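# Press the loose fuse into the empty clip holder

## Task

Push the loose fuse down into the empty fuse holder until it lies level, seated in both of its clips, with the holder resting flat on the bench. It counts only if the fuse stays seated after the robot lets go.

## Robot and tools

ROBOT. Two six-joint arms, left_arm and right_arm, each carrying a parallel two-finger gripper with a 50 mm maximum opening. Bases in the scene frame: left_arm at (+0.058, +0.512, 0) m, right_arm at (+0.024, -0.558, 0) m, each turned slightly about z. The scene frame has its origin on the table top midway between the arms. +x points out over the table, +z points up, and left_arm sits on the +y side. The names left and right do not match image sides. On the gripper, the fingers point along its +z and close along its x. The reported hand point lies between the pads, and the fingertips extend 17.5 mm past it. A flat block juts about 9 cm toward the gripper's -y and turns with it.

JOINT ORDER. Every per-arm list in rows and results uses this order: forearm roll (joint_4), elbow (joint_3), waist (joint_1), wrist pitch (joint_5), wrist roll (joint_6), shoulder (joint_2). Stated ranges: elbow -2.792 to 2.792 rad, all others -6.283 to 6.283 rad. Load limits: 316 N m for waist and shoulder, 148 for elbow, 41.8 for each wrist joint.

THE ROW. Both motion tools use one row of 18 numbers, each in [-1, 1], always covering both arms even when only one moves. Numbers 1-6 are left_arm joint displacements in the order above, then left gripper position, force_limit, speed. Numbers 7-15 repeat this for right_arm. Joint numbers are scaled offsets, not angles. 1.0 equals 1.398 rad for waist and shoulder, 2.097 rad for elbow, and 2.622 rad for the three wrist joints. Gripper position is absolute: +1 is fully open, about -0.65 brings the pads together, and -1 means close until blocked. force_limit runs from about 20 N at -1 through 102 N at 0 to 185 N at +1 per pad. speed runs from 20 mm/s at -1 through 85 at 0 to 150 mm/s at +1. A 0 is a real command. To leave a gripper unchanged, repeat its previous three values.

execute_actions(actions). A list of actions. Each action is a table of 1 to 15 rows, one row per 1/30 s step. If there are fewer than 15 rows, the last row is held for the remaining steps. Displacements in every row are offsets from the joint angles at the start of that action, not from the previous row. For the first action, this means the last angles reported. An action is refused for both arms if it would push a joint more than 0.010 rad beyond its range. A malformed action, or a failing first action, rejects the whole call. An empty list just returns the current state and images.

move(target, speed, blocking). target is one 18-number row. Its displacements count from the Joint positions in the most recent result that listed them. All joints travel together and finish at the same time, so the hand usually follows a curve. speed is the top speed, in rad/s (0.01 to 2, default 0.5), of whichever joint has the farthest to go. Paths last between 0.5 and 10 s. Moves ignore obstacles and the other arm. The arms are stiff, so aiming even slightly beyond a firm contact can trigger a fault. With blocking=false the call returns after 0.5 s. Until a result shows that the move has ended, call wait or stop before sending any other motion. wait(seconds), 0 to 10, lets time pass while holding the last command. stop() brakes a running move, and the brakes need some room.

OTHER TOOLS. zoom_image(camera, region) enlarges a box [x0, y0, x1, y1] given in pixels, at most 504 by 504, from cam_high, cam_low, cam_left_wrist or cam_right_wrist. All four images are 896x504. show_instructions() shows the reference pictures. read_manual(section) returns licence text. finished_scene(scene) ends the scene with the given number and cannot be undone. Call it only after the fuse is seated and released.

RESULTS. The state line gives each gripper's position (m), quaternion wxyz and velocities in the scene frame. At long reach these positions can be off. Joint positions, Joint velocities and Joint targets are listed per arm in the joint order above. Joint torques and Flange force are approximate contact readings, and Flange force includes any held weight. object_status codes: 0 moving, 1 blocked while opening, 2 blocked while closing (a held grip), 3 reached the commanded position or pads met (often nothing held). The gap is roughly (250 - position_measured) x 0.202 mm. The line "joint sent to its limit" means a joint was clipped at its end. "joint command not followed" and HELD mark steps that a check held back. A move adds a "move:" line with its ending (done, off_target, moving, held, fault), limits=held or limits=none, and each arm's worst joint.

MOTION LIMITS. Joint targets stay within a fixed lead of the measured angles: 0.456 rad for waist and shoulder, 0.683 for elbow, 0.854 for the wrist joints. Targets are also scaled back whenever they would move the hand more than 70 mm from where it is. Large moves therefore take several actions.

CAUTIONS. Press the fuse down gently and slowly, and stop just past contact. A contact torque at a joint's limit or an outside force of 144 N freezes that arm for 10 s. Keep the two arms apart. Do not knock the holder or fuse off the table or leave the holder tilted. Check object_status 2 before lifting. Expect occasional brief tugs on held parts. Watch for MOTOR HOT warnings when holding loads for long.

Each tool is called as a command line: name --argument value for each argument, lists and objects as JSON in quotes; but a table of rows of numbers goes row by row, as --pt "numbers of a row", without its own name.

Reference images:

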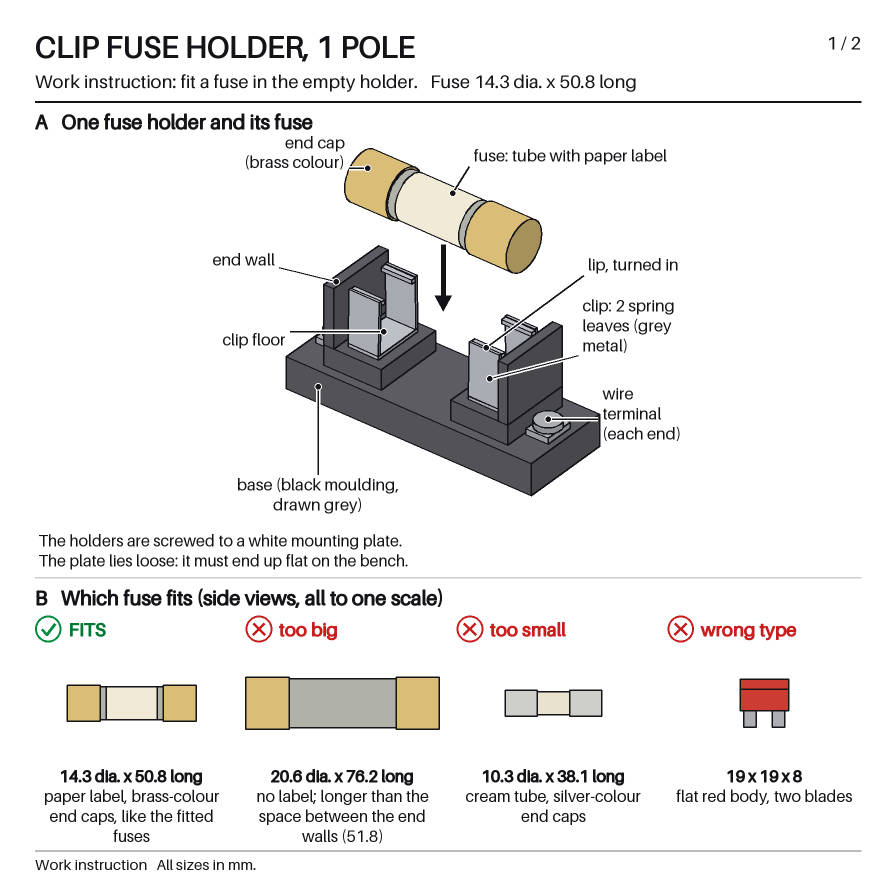

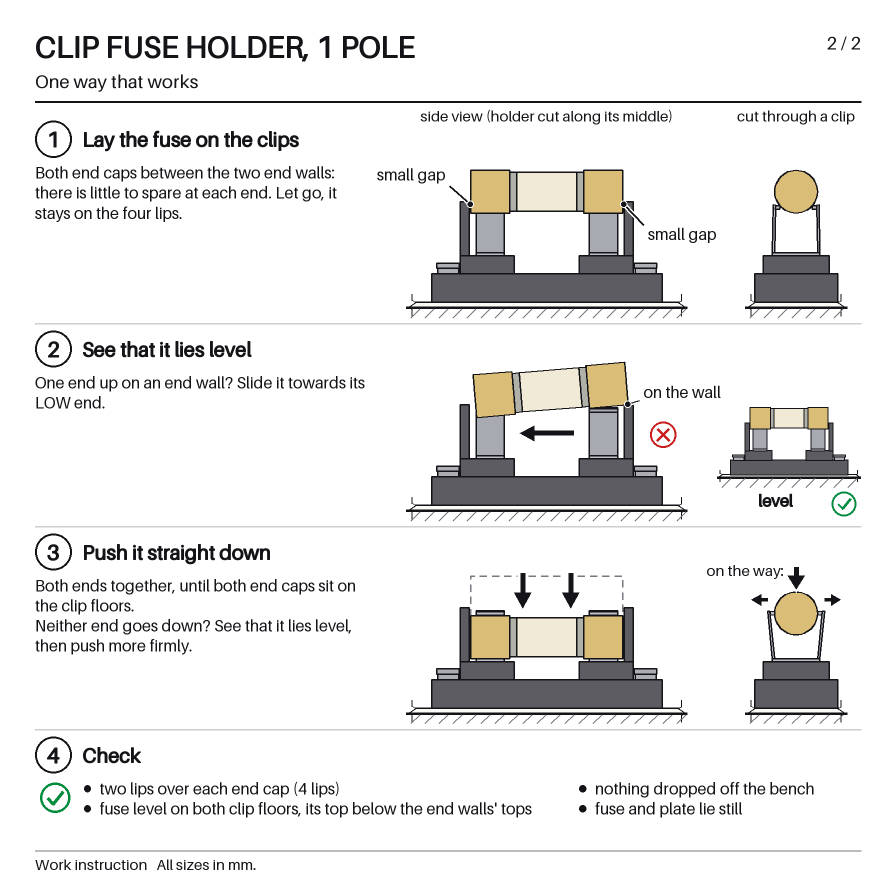

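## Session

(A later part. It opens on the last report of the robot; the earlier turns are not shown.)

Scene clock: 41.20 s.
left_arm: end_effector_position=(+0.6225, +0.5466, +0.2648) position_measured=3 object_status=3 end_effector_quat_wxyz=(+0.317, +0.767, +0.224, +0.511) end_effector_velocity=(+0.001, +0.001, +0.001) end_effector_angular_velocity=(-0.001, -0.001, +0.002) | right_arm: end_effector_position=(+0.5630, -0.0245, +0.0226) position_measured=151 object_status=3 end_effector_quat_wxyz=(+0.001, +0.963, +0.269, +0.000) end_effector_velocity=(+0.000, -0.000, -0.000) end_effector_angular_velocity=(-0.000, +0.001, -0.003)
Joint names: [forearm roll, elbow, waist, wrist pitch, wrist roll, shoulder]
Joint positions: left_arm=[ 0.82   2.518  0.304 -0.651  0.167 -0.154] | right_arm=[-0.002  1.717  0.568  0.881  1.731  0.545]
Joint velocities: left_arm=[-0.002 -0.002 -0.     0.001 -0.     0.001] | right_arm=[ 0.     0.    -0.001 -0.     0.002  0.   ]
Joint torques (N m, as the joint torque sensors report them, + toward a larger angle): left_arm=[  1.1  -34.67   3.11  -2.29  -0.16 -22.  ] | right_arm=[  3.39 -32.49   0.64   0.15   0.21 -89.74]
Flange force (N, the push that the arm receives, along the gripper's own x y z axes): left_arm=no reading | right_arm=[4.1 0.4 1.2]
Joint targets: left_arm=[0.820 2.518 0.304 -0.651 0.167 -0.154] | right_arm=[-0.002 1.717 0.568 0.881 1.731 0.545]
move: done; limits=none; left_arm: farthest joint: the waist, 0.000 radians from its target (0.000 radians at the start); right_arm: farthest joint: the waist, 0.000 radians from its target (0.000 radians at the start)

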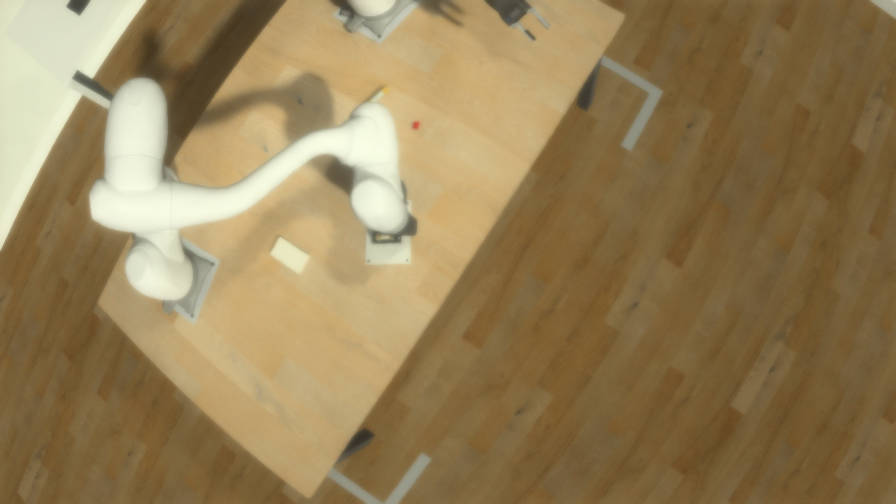

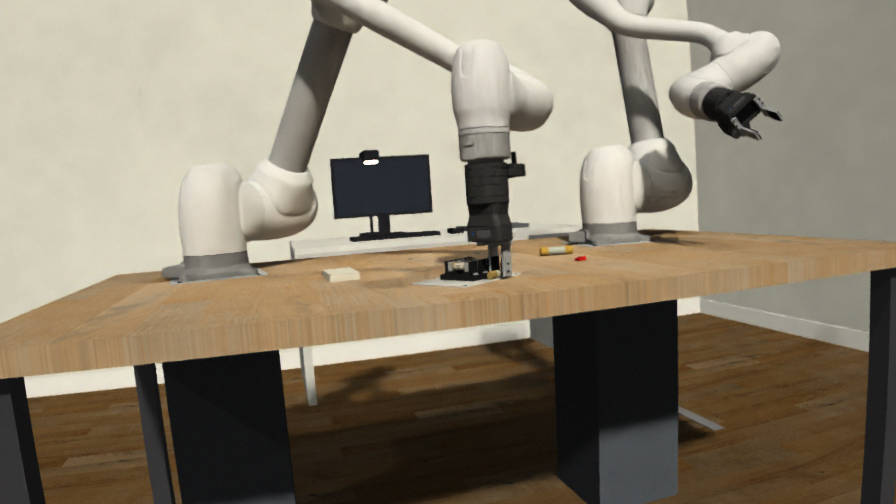

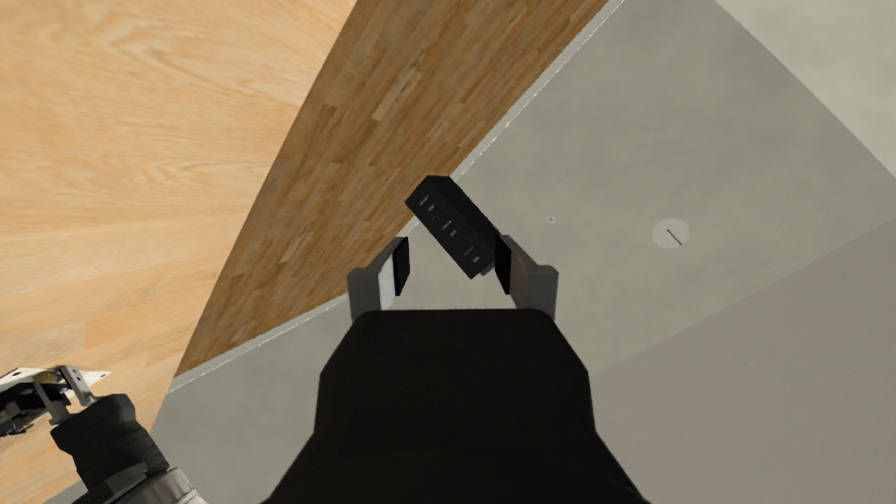

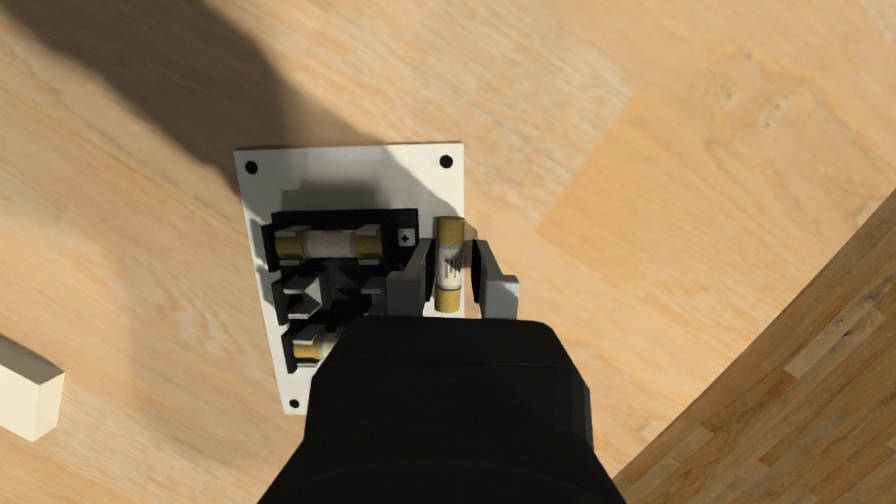

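move --target '[0,0,0,0,0,0,1,0,0, 0,0,-0.002,0,-0.001,0,0.01,-0.6,0]' --speed 0.02

move --target '[0,0,0,0,0,0,1,0,0, 0,0,0,0,0,0,-1,-0.6,-0.8]'

zoom_image --camera "cam_right_wrist" --region '[240, 170, 540, 380]'

Scene clock: 45.33 s.
left_arm: end_effector_position=(+0.6225, +0.5466, +0.2648) position_measured=3 object_status=3 end_effector_quat_wxyz=(+0.317, +0.767, +0.224, +0.511) end_effector_velocity=(+0.001, +0.001, +0.002) end_effector_angular_velocity=(-0.000, -0.003, +0.001) | right_arm: end_effector_position=(+0.5644, -0.0260, +0.0225) position_measured=151 object_status=3 end_effector_quat_wxyz=(+0.001, +0.963, +0.269, +0.000) end_effector_velocity=(-0.001, -0.000, -0.000) end_effector_angular_velocity=(-0.000, +0.001, -0.001)
Joint names: [forearm roll, elbow, waist, wrist pitch, wrist roll, shoulder]
Joint positions: left_arm=[ 0.82   2.518  0.304 -0.651  0.167 -0.154] | right_arm=[-0.002  1.717  0.565  0.881  1.728  0.545]
Joint velocities: left_arm=[-0.001 -0.001  0.001 -0.     0.    -0.001] | right_arm=[ 0.     0.001  0.     0.001  0.001 -0.   ]
Joint torques (N m, as the joint torque sensors report them, + toward a larger angle): left_arm=[  0.87 -35.77   1.04  -2.65  -0.06 -22.22] | right_arm=[  3.31 -31.79   2.7    0.24   0.11 -88.72]
Flange force (N, the push that the arm receives, along the gripper's own x y z axes): left_arm=no reading | right_arm=[4.4 2.7 -0.4]
Joint targets: left_arm=[0.820 2.518 0.304 -0.651 0.167 -0.154] | right_arm=[-0.002 1.717 0.565 0.881 1.728 0.545]
move: done; limits=none; left_arm: farthest joint: the waist, 0.000 radians from its target (0.000 radians at the start); right_arm: farthest joint: the waist, 0.000 radians from its target (0.003 radians at the start)

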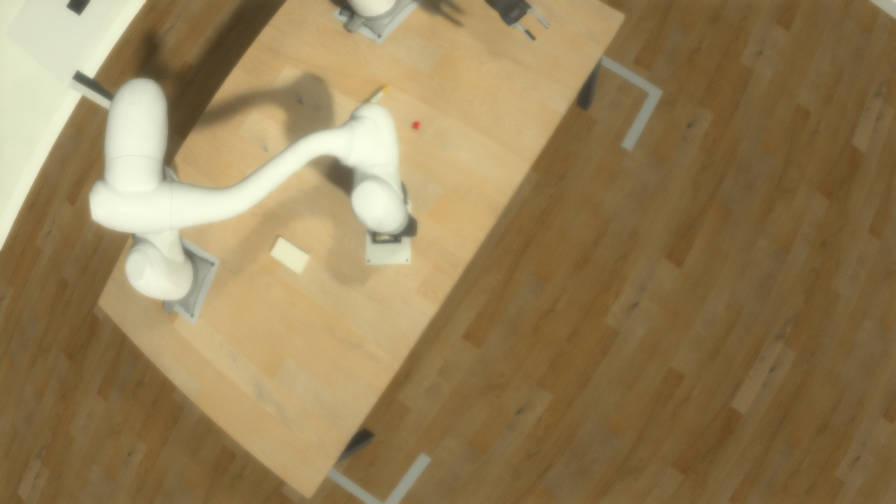

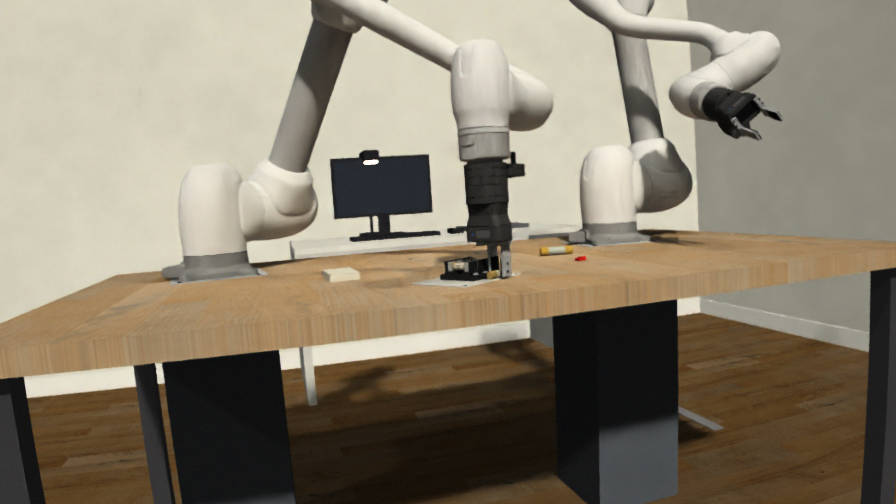

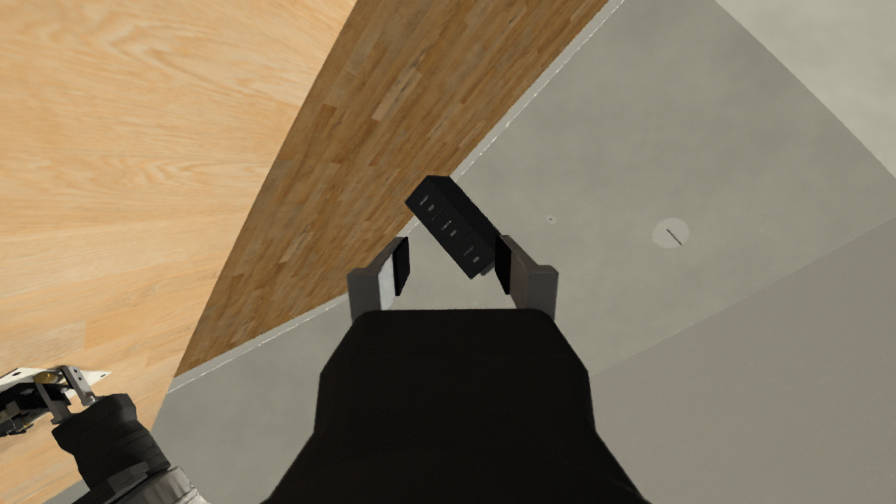

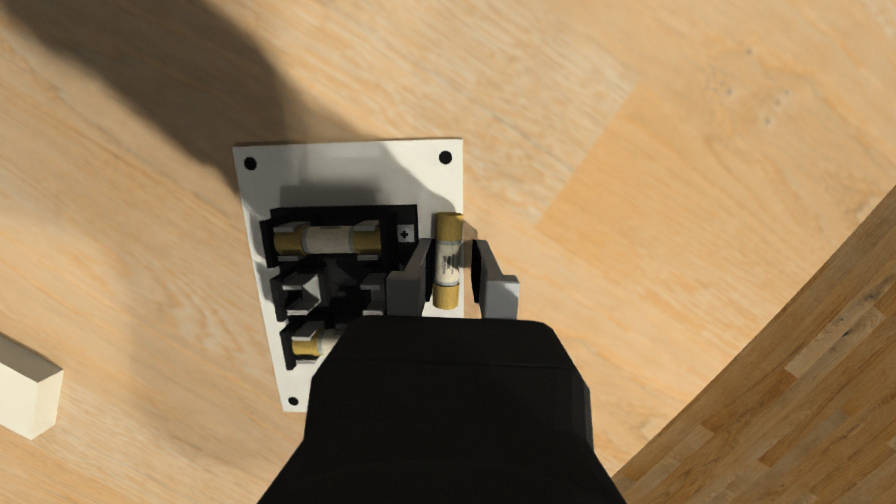

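Scene clock: 45.83 s.
left_arm: end_effector_position=(+0.6225, +0.5466, +0.2648) position_measured=3 object_status=3 end_effector_quat_wxyz=(+0.317, +0.767, +0.224, +0.511) end_effector_velocity=(-0.000, -0.001, -0.000) end_effector_angular_velocity=(-0.001, +0.000, -0.001) | right_arm: end_effector_position=(+0.5644, -0.0260, +0.0225) position_measured=191 object_status=2 end_effector_quat_wxyz=(+0.001, +0.963, +0.269, +0.000) end_effector_velocity=(+0.000, -0.000, +0.000) end_effector_angular_velocity=(+0.000, +0.000, -0.000)
Joint names: [forearm roll, elbow, waist, wrist pitch, wrist roll, shoulder]
Joint positions: left_arm=[ 0.82   2.518  0.304 -0.651  0.167 -0.154] | right_arm=[-0.002  1.717  0.565  0.881  1.728  0.545]
Joint velocities: left_arm=[-0.     0.    -0.001 -0.001 -0.     0.001] | right_arm=[ 0.001 -0.    -0.    -0.    -0.001  0.   ]
Joint torques (N m, as the joint torque sensors report them, + toward a larger angle): left_arm=[  1.06 -34.83   1.41  -2.65  -0.05 -21.8 ] | right_arm=[  3.64 -32.67   1.06   0.15   0.17 -92.08]
Flange force (N, the push that the arm receives, along the gripper's own x y z axes): left_arm=no reading | right_arm=[6.8 0.2 3.4]
Joint targets: left_arm=[0.820 2.518 0.304 -0.651 0.167 -0.154] | right_arm=[-0.002 1.717 0.565 0.881 1.728 0.545]
move: done; limits=none; left_arm: farthest joint: the waist, 0.000 radians from its target (0.000 radians at the start); right_arm: farthest joint: the waist, 0.000 radians from its target (0.000 radians at the start)

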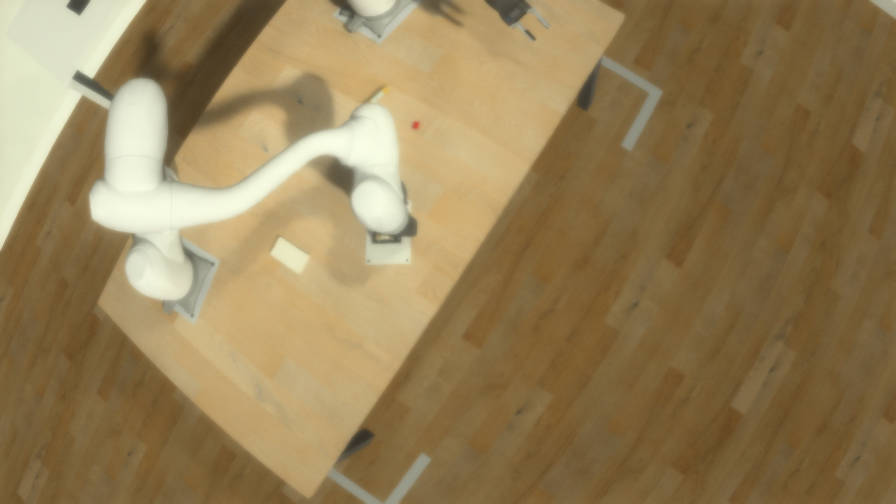

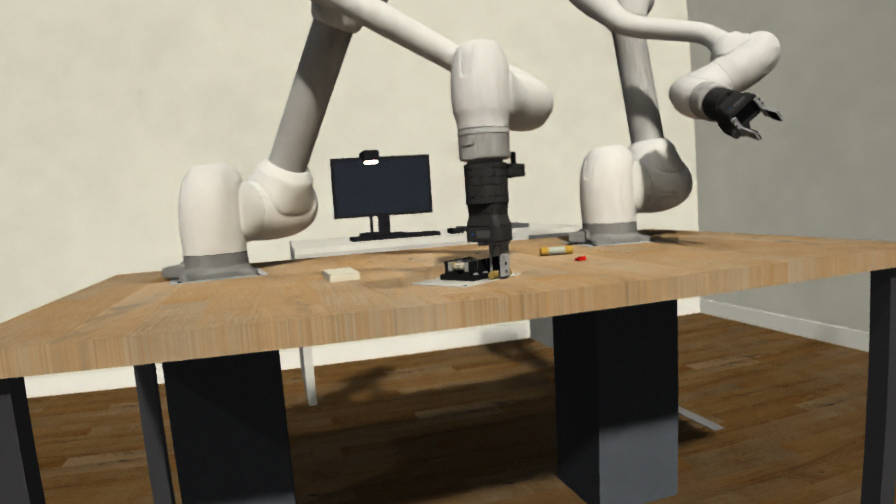

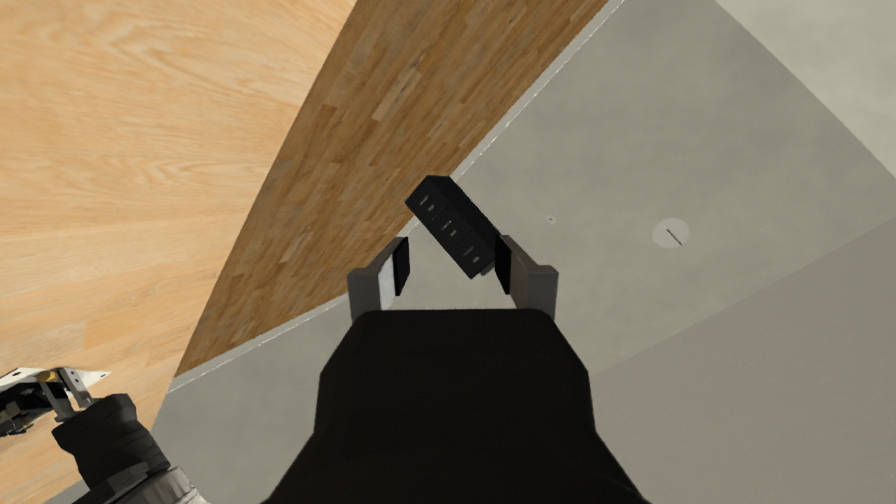

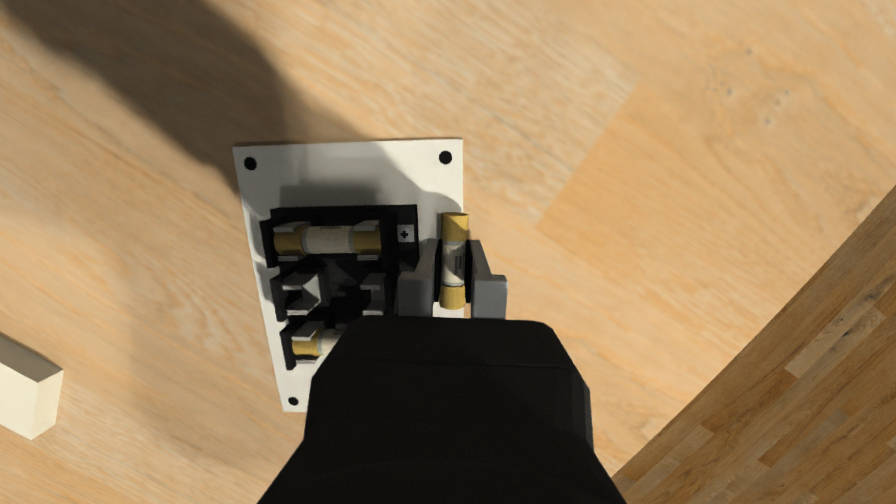

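Region (240, 170, 540, 380) of cam_right_wrist's 896x504 image, scaled by 1.680, with more detail than that image has; it fills the top 353 rows of this view, and the rest is white.

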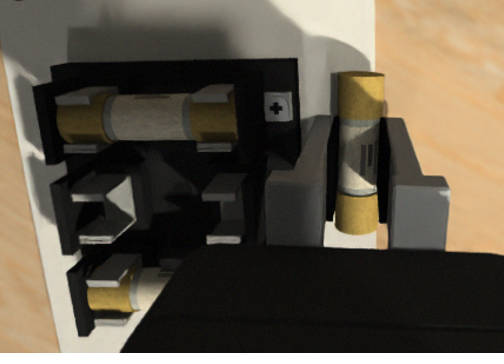

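move --target '[0,0,0,0,0,0,1,0,0, 0,-0.015,0,0.0315,0,-0.0365,-1,-0.6,-0.8]' --speed 0.1

move --target '[0,0,0,0,0,0,1,0,0, 0,0.0346,0.02,-0.0158,-0.598,-0.0233,-1,-0.6,-0.8]' --speed 1.0

zoom_image --camera "cam_right_wrist" --region '[350, 160, 560, 330]'

Scene clock: 53.60 s.
left_arm: end_effector_position=(+0.6225, +0.5466, +0.2648) position_measured=3 object_status=3 end_effector_quat_wxyz=(+0.317, +0.767, +0.224, +0.511) end_effector_velocity=(+0.000, -0.000, +0.000) end_effector_angular_velocity=(+0.001, -0.001, -0.001) | right_arm: end_effector_position=(+0.5647, -0.0258, +0.0749) position_measured=191 object_status=2 end_effector_quat_wxyz=(+0.001, +0.963, +0.269, +0.000) end_effector_velocity=(+0.001, +0.001, +0.001) end_effector_angular_velocity=(+0.001, -0.001, +0.000)
Joint names: [forearm roll, elbow, waist, wrist pitch, wrist roll, shoulder]
Joint positions: left_arm=[ 0.82   2.518  0.304 -0.651  0.167 -0.154] | right_arm=[-0.002  1.685  0.565  0.963  1.728  0.494]
Joint velocities: left_arm=[ 0.    -0.001 -0.    -0.     0.001  0.   ] | right_arm=[ 0.    -0.002 -0.     0.    -0.    -0.   ]
Joint torques (N m, as the joint torque sensors report them, + toward a larger angle): left_arm=[  1.2  -34.99   2.85  -2.63  -0.22 -22.92] | right_arm=[  3.57 -34.14   0.57  -0.19   0.5  -86.7 ]
Flange force (N, the push that the arm receives, along the gripper's own x y z axes): left_arm=no reading | right_arm=[5.2 0.4 -0.9]
Joint targets: left_arm=[0.820 2.518 0.304 -0.651 0.167 -0.154] | right_arm=[-0.002 1.685 0.565 0.963 1.728 0.494]
move: done; limits=none; left_arm: farthest joint: the waist, 0.000 radians from its target (0.000 radians at the start); right_arm: farthest joint: the waist, 0.000 radians from its target (0.000 radians at the start)

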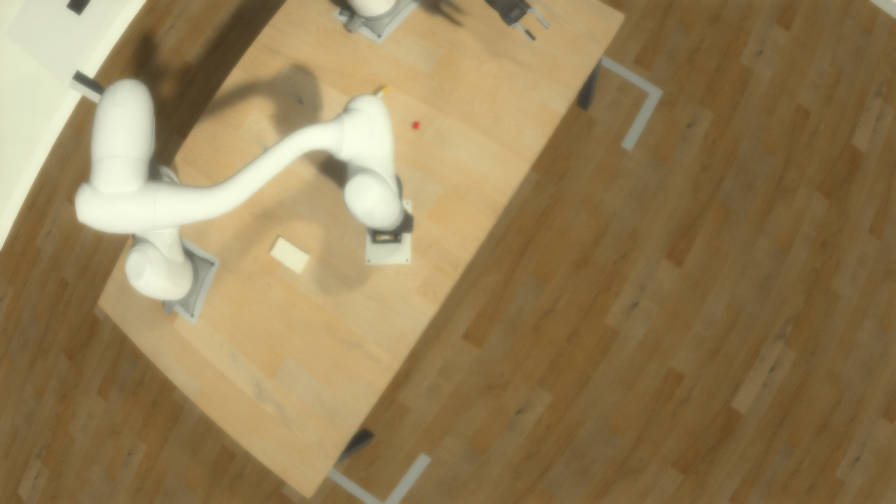

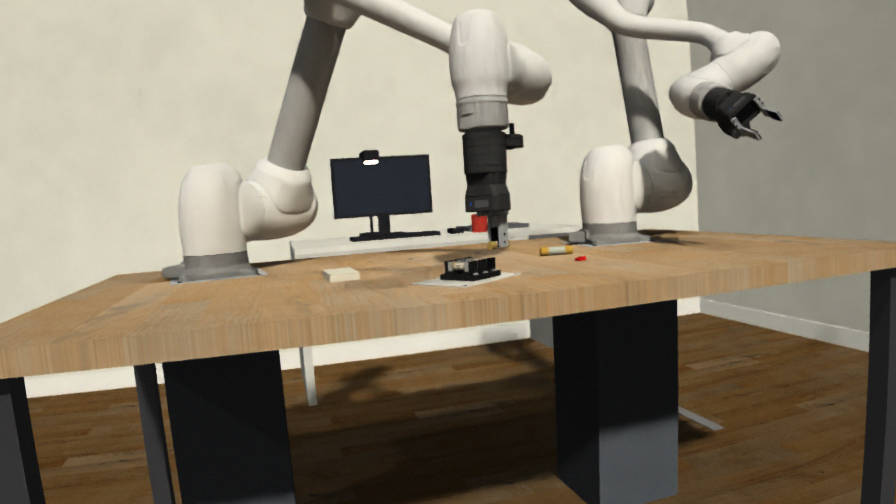

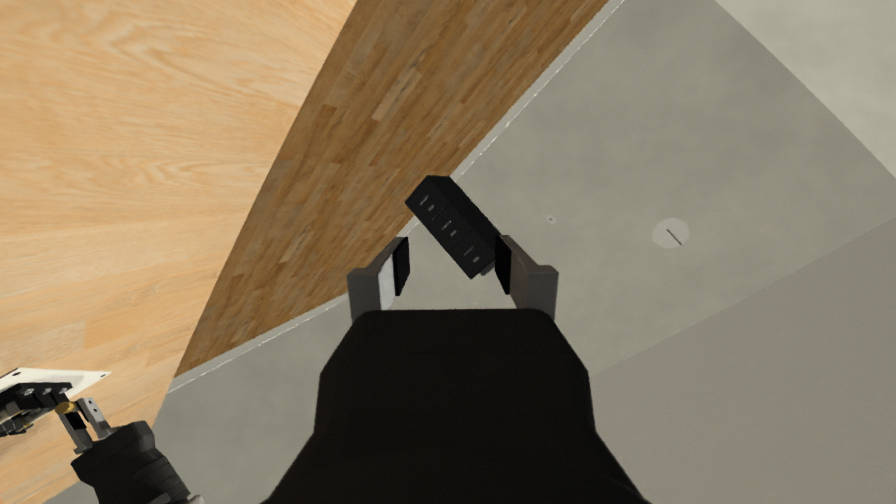

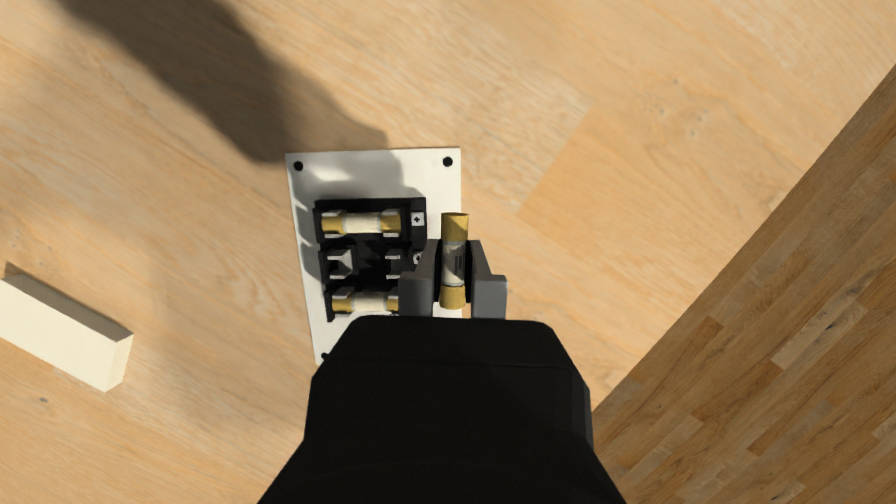

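Scene clock: 55.70 s.
left_arm: end_effector_position=(+0.6225, +0.5466, +0.2648) position_measured=3 object_status=3 end_effector_quat_wxyz=(+0.317, +0.767, +0.224, +0.511) end_effector_velocity=(+0.001, +0.001, +0.000) end_effector_angular_velocity=(-0.002, -0.000, +0.002) | right_arm: end_effector_position=(+0.5192, -0.0657, +0.0662) position_measured=191 object_status=2 end_effector_quat_wxyz=(+0.001, +0.480, +0.877, +0.000) end_effector_velocity=(-0.000, +0.000, -0.000) end_effector_angular_velocity=(-0.000, +0.000, -0.002)
Joint names: [forearm roll, elbow, waist, wrist pitch, wrist roll, shoulder]
Joint positions: left_arm=[ 0.82   2.518  0.304 -0.651  0.167 -0.154] | right_arm=[-0.002  1.758  0.593  0.922  0.16   0.461]
Joint velocities: left_arm=[-0.002 -0.002  0.     0.    -0.001  0.002] | right_arm=[-0.     0.     0.    -0.     0.002  0.   ]
Joint torques (N m, as the joint torque sensors report them, + toward a larger angle): left_arm=[  1.02 -35.03   1.89  -2.44  -0.32 -22.71] | right_arm=[  3.66 -32.32   1.51   0.21   0.18 -81.57]
Flange force (N, the push that the arm receives, along the gripper's own x y z axes): left_arm=no reading | right_arm=[-1.2 4.9 -1.4]
Joint targets: left_arm=[0.820 2.518 0.304 -0.651 0.167 -0.154] | right_arm=[-0.002 1.758 0.593 0.922 0.160 0.461]
move: done; limits=none; left_arm: farthest joint: the waist, 0.000 radians from its target (0.000 radians at the start); right_arm: farthest joint: the waist, 0.000 radians from its target (0.028 radians at the start)

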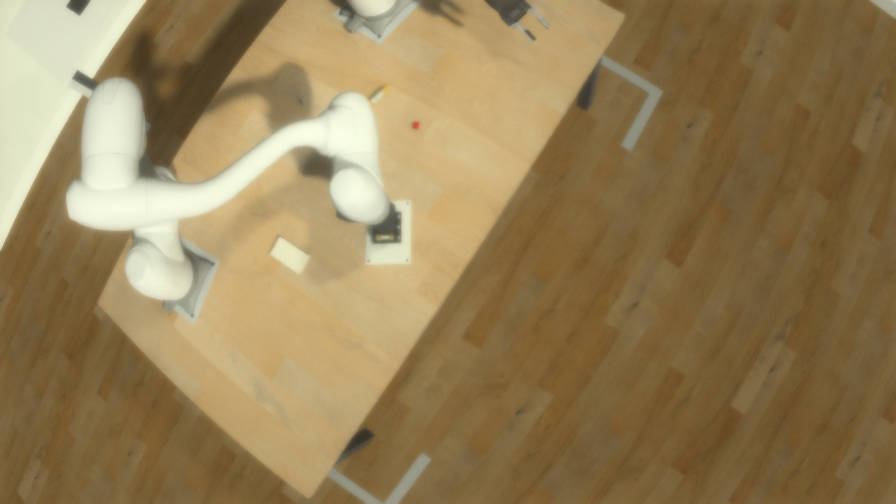

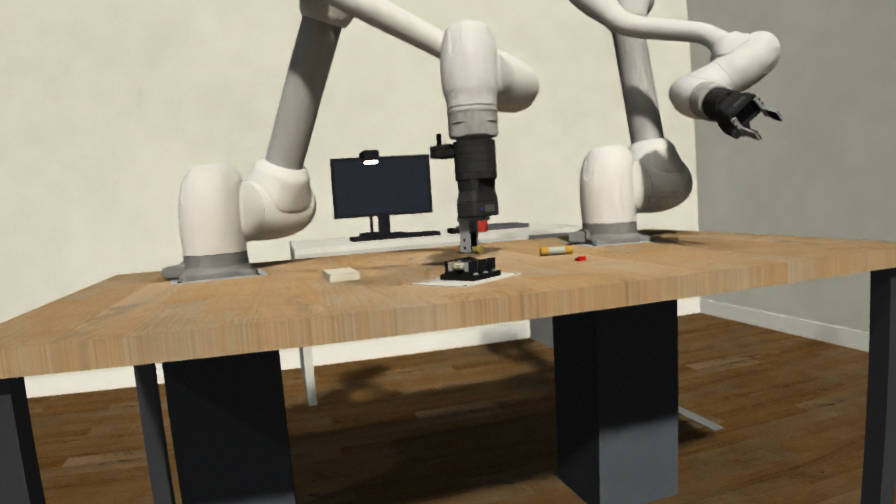

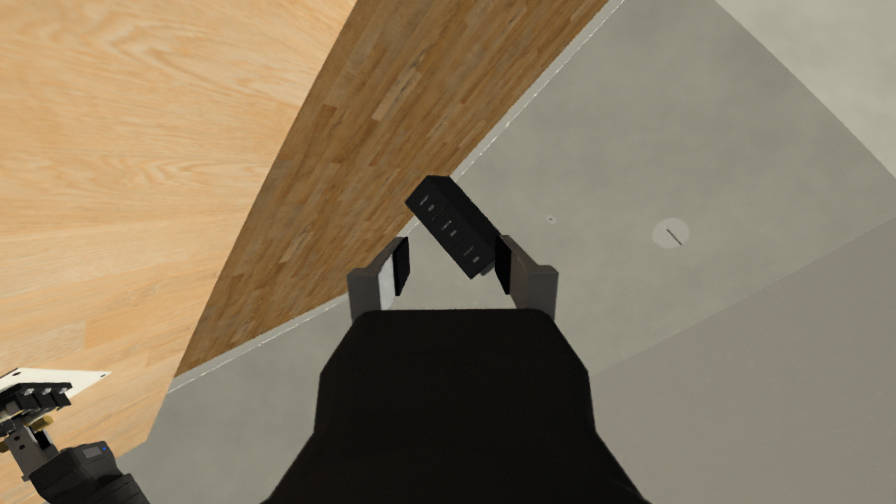

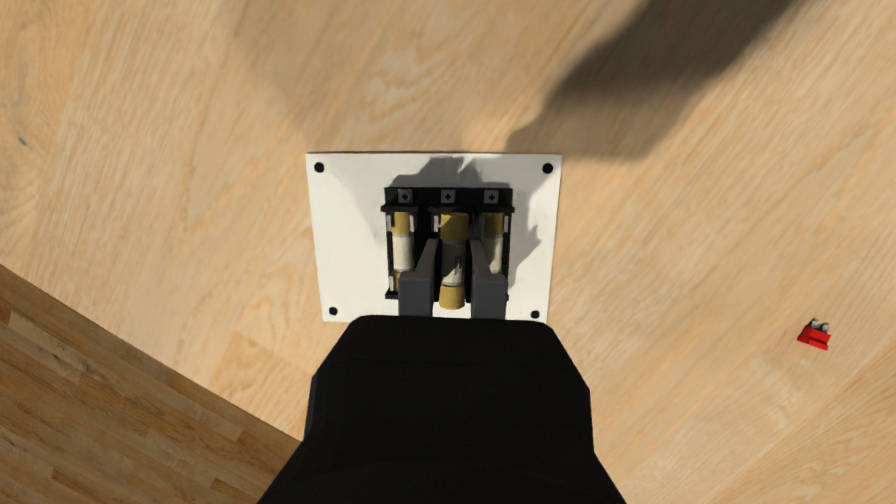

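Region (350, 160, 560, 330) of cam_right_wrist's 896x504 image, scaled by 2.400, with more detail than that image has; it fills the top 408 rows of this view, and the rest is white.

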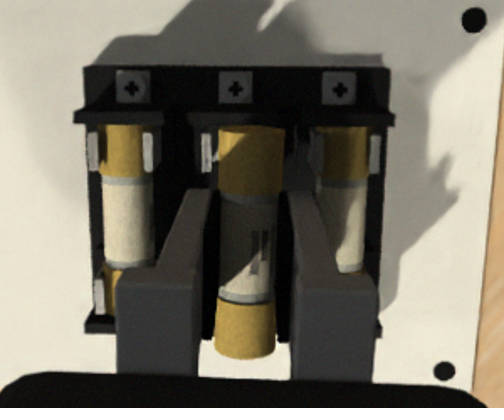

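move --target '[0,0,0,0,0,0,1,0,0, 0,0.0006,-0.0038,-0.0044,-0.002,0.0074,-1,-0.6,-0.8]' --speed 0.02

zoom_image --camera "cam_right_wrist" --region '[350, 160, 560, 330]'

zoom_image --camera "cam_low" --region '[420, 220, 530, 295]'

Scene clock: 61.20 s.
left_arm: end_effector_position=(+0.6225, +0.5466, +0.2648) position_measured=3 object_status=3 end_effector_quat_wxyz=(+0.317, +0.767, +0.224, +0.511) end_effector_velocity=(+0.000, -0.000, +0.001) end_effector_angular_velocity=(-0.000, -0.003, +0.000) | right_arm: end_effector_position=(+0.5232, -0.0673, +0.0581) position_measured=191 object_status=2 end_effector_quat_wxyz=(+0.001, +0.480, +0.877, +0.000) end_effector_velocity=(-0.000, -0.000, -0.000) end_effector_angular_velocity=(-0.001, +0.001, -0.000)
Joint names: [forearm roll, elbow, waist, wrist pitch, wrist roll, shoulder]
Joint positions: left_arm=[ 0.82   2.518  0.304 -0.651  0.167 -0.154] | right_arm=[-0.002  1.759  0.588  0.91   0.155  0.472]
Joint velocities: left_arm=[-0.001 -0.    -0.    -0.     0.    -0.002] | right_arm=[0.    0.    0.    0.    0.001 0.   ]
Joint torques (N m, as the joint torque sensors report them, + toward a larger angle): left_arm=[  0.99 -35.35   1.99  -2.57  -0.06 -22.17] | right_arm=[  3.71 -33.16   0.07  -0.2    0.52 -81.66]
Flange force (N, the push that the arm receives, along the gripper's own x y z axes): left_arm=no reading | right_arm=[-0.4 1.9 -2.0]
Joint targets: left_arm=[0.820 2.518 0.304 -0.651 0.167 -0.154] | right_arm=[-0.002 1.759 0.588 0.910 0.155 0.472]
move: done; limits=none; left_arm: farthest joint: the waist, 0.000 radians from its target (0.000 radians at the start); right_arm: farthest joint: the waist, 0.000 radians from its target (0.006 radians at the start)

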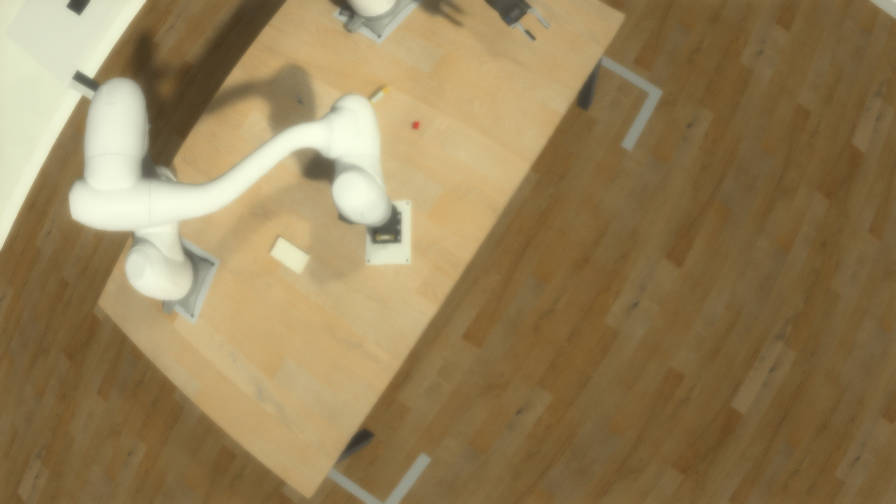

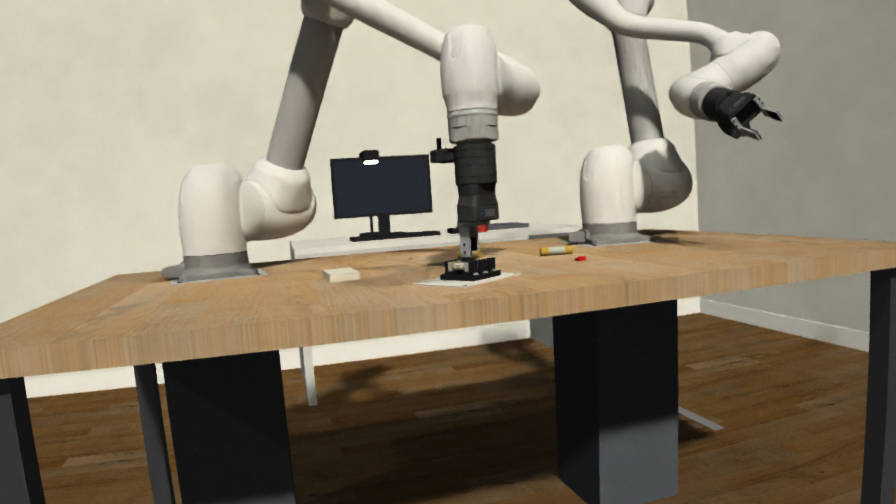

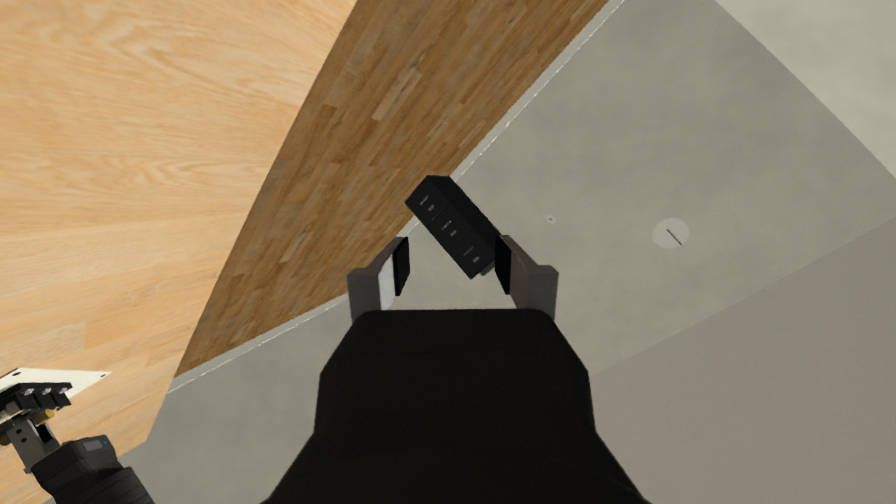

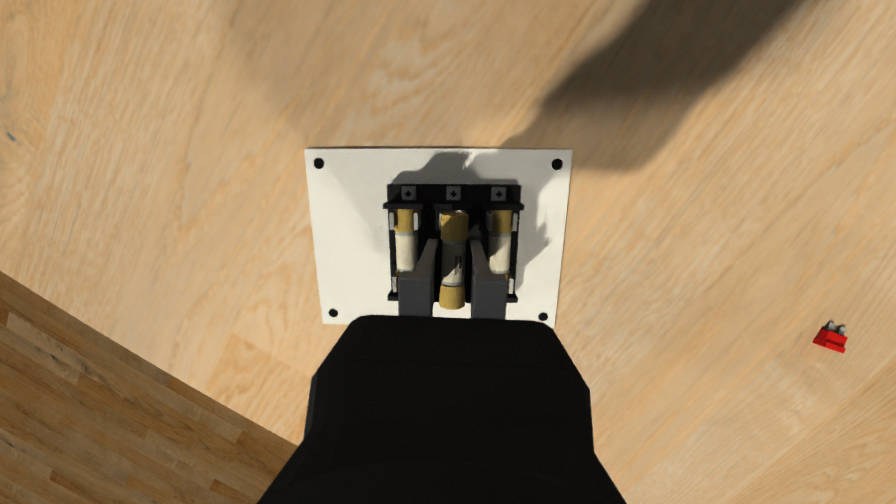

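Region (350, 160, 560, 330) of cam_right_wrist's 896x504 image, scaled by 2.400, with more detail than that image has; it fills the top 408 rows of this view, and the rest is white.

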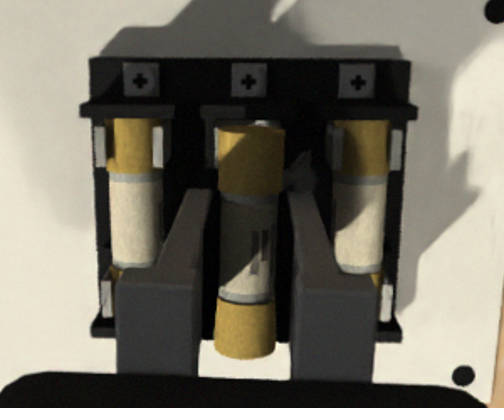

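Region (420, 220, 530, 295) of cam_low's 896x504 image, scaled by 4.582, with more detail than that image has; it fills the top 344 rows of this view, and the rest is white.

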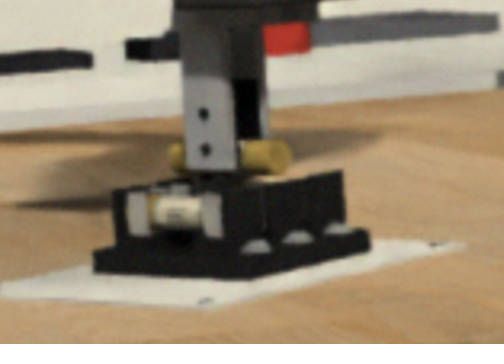

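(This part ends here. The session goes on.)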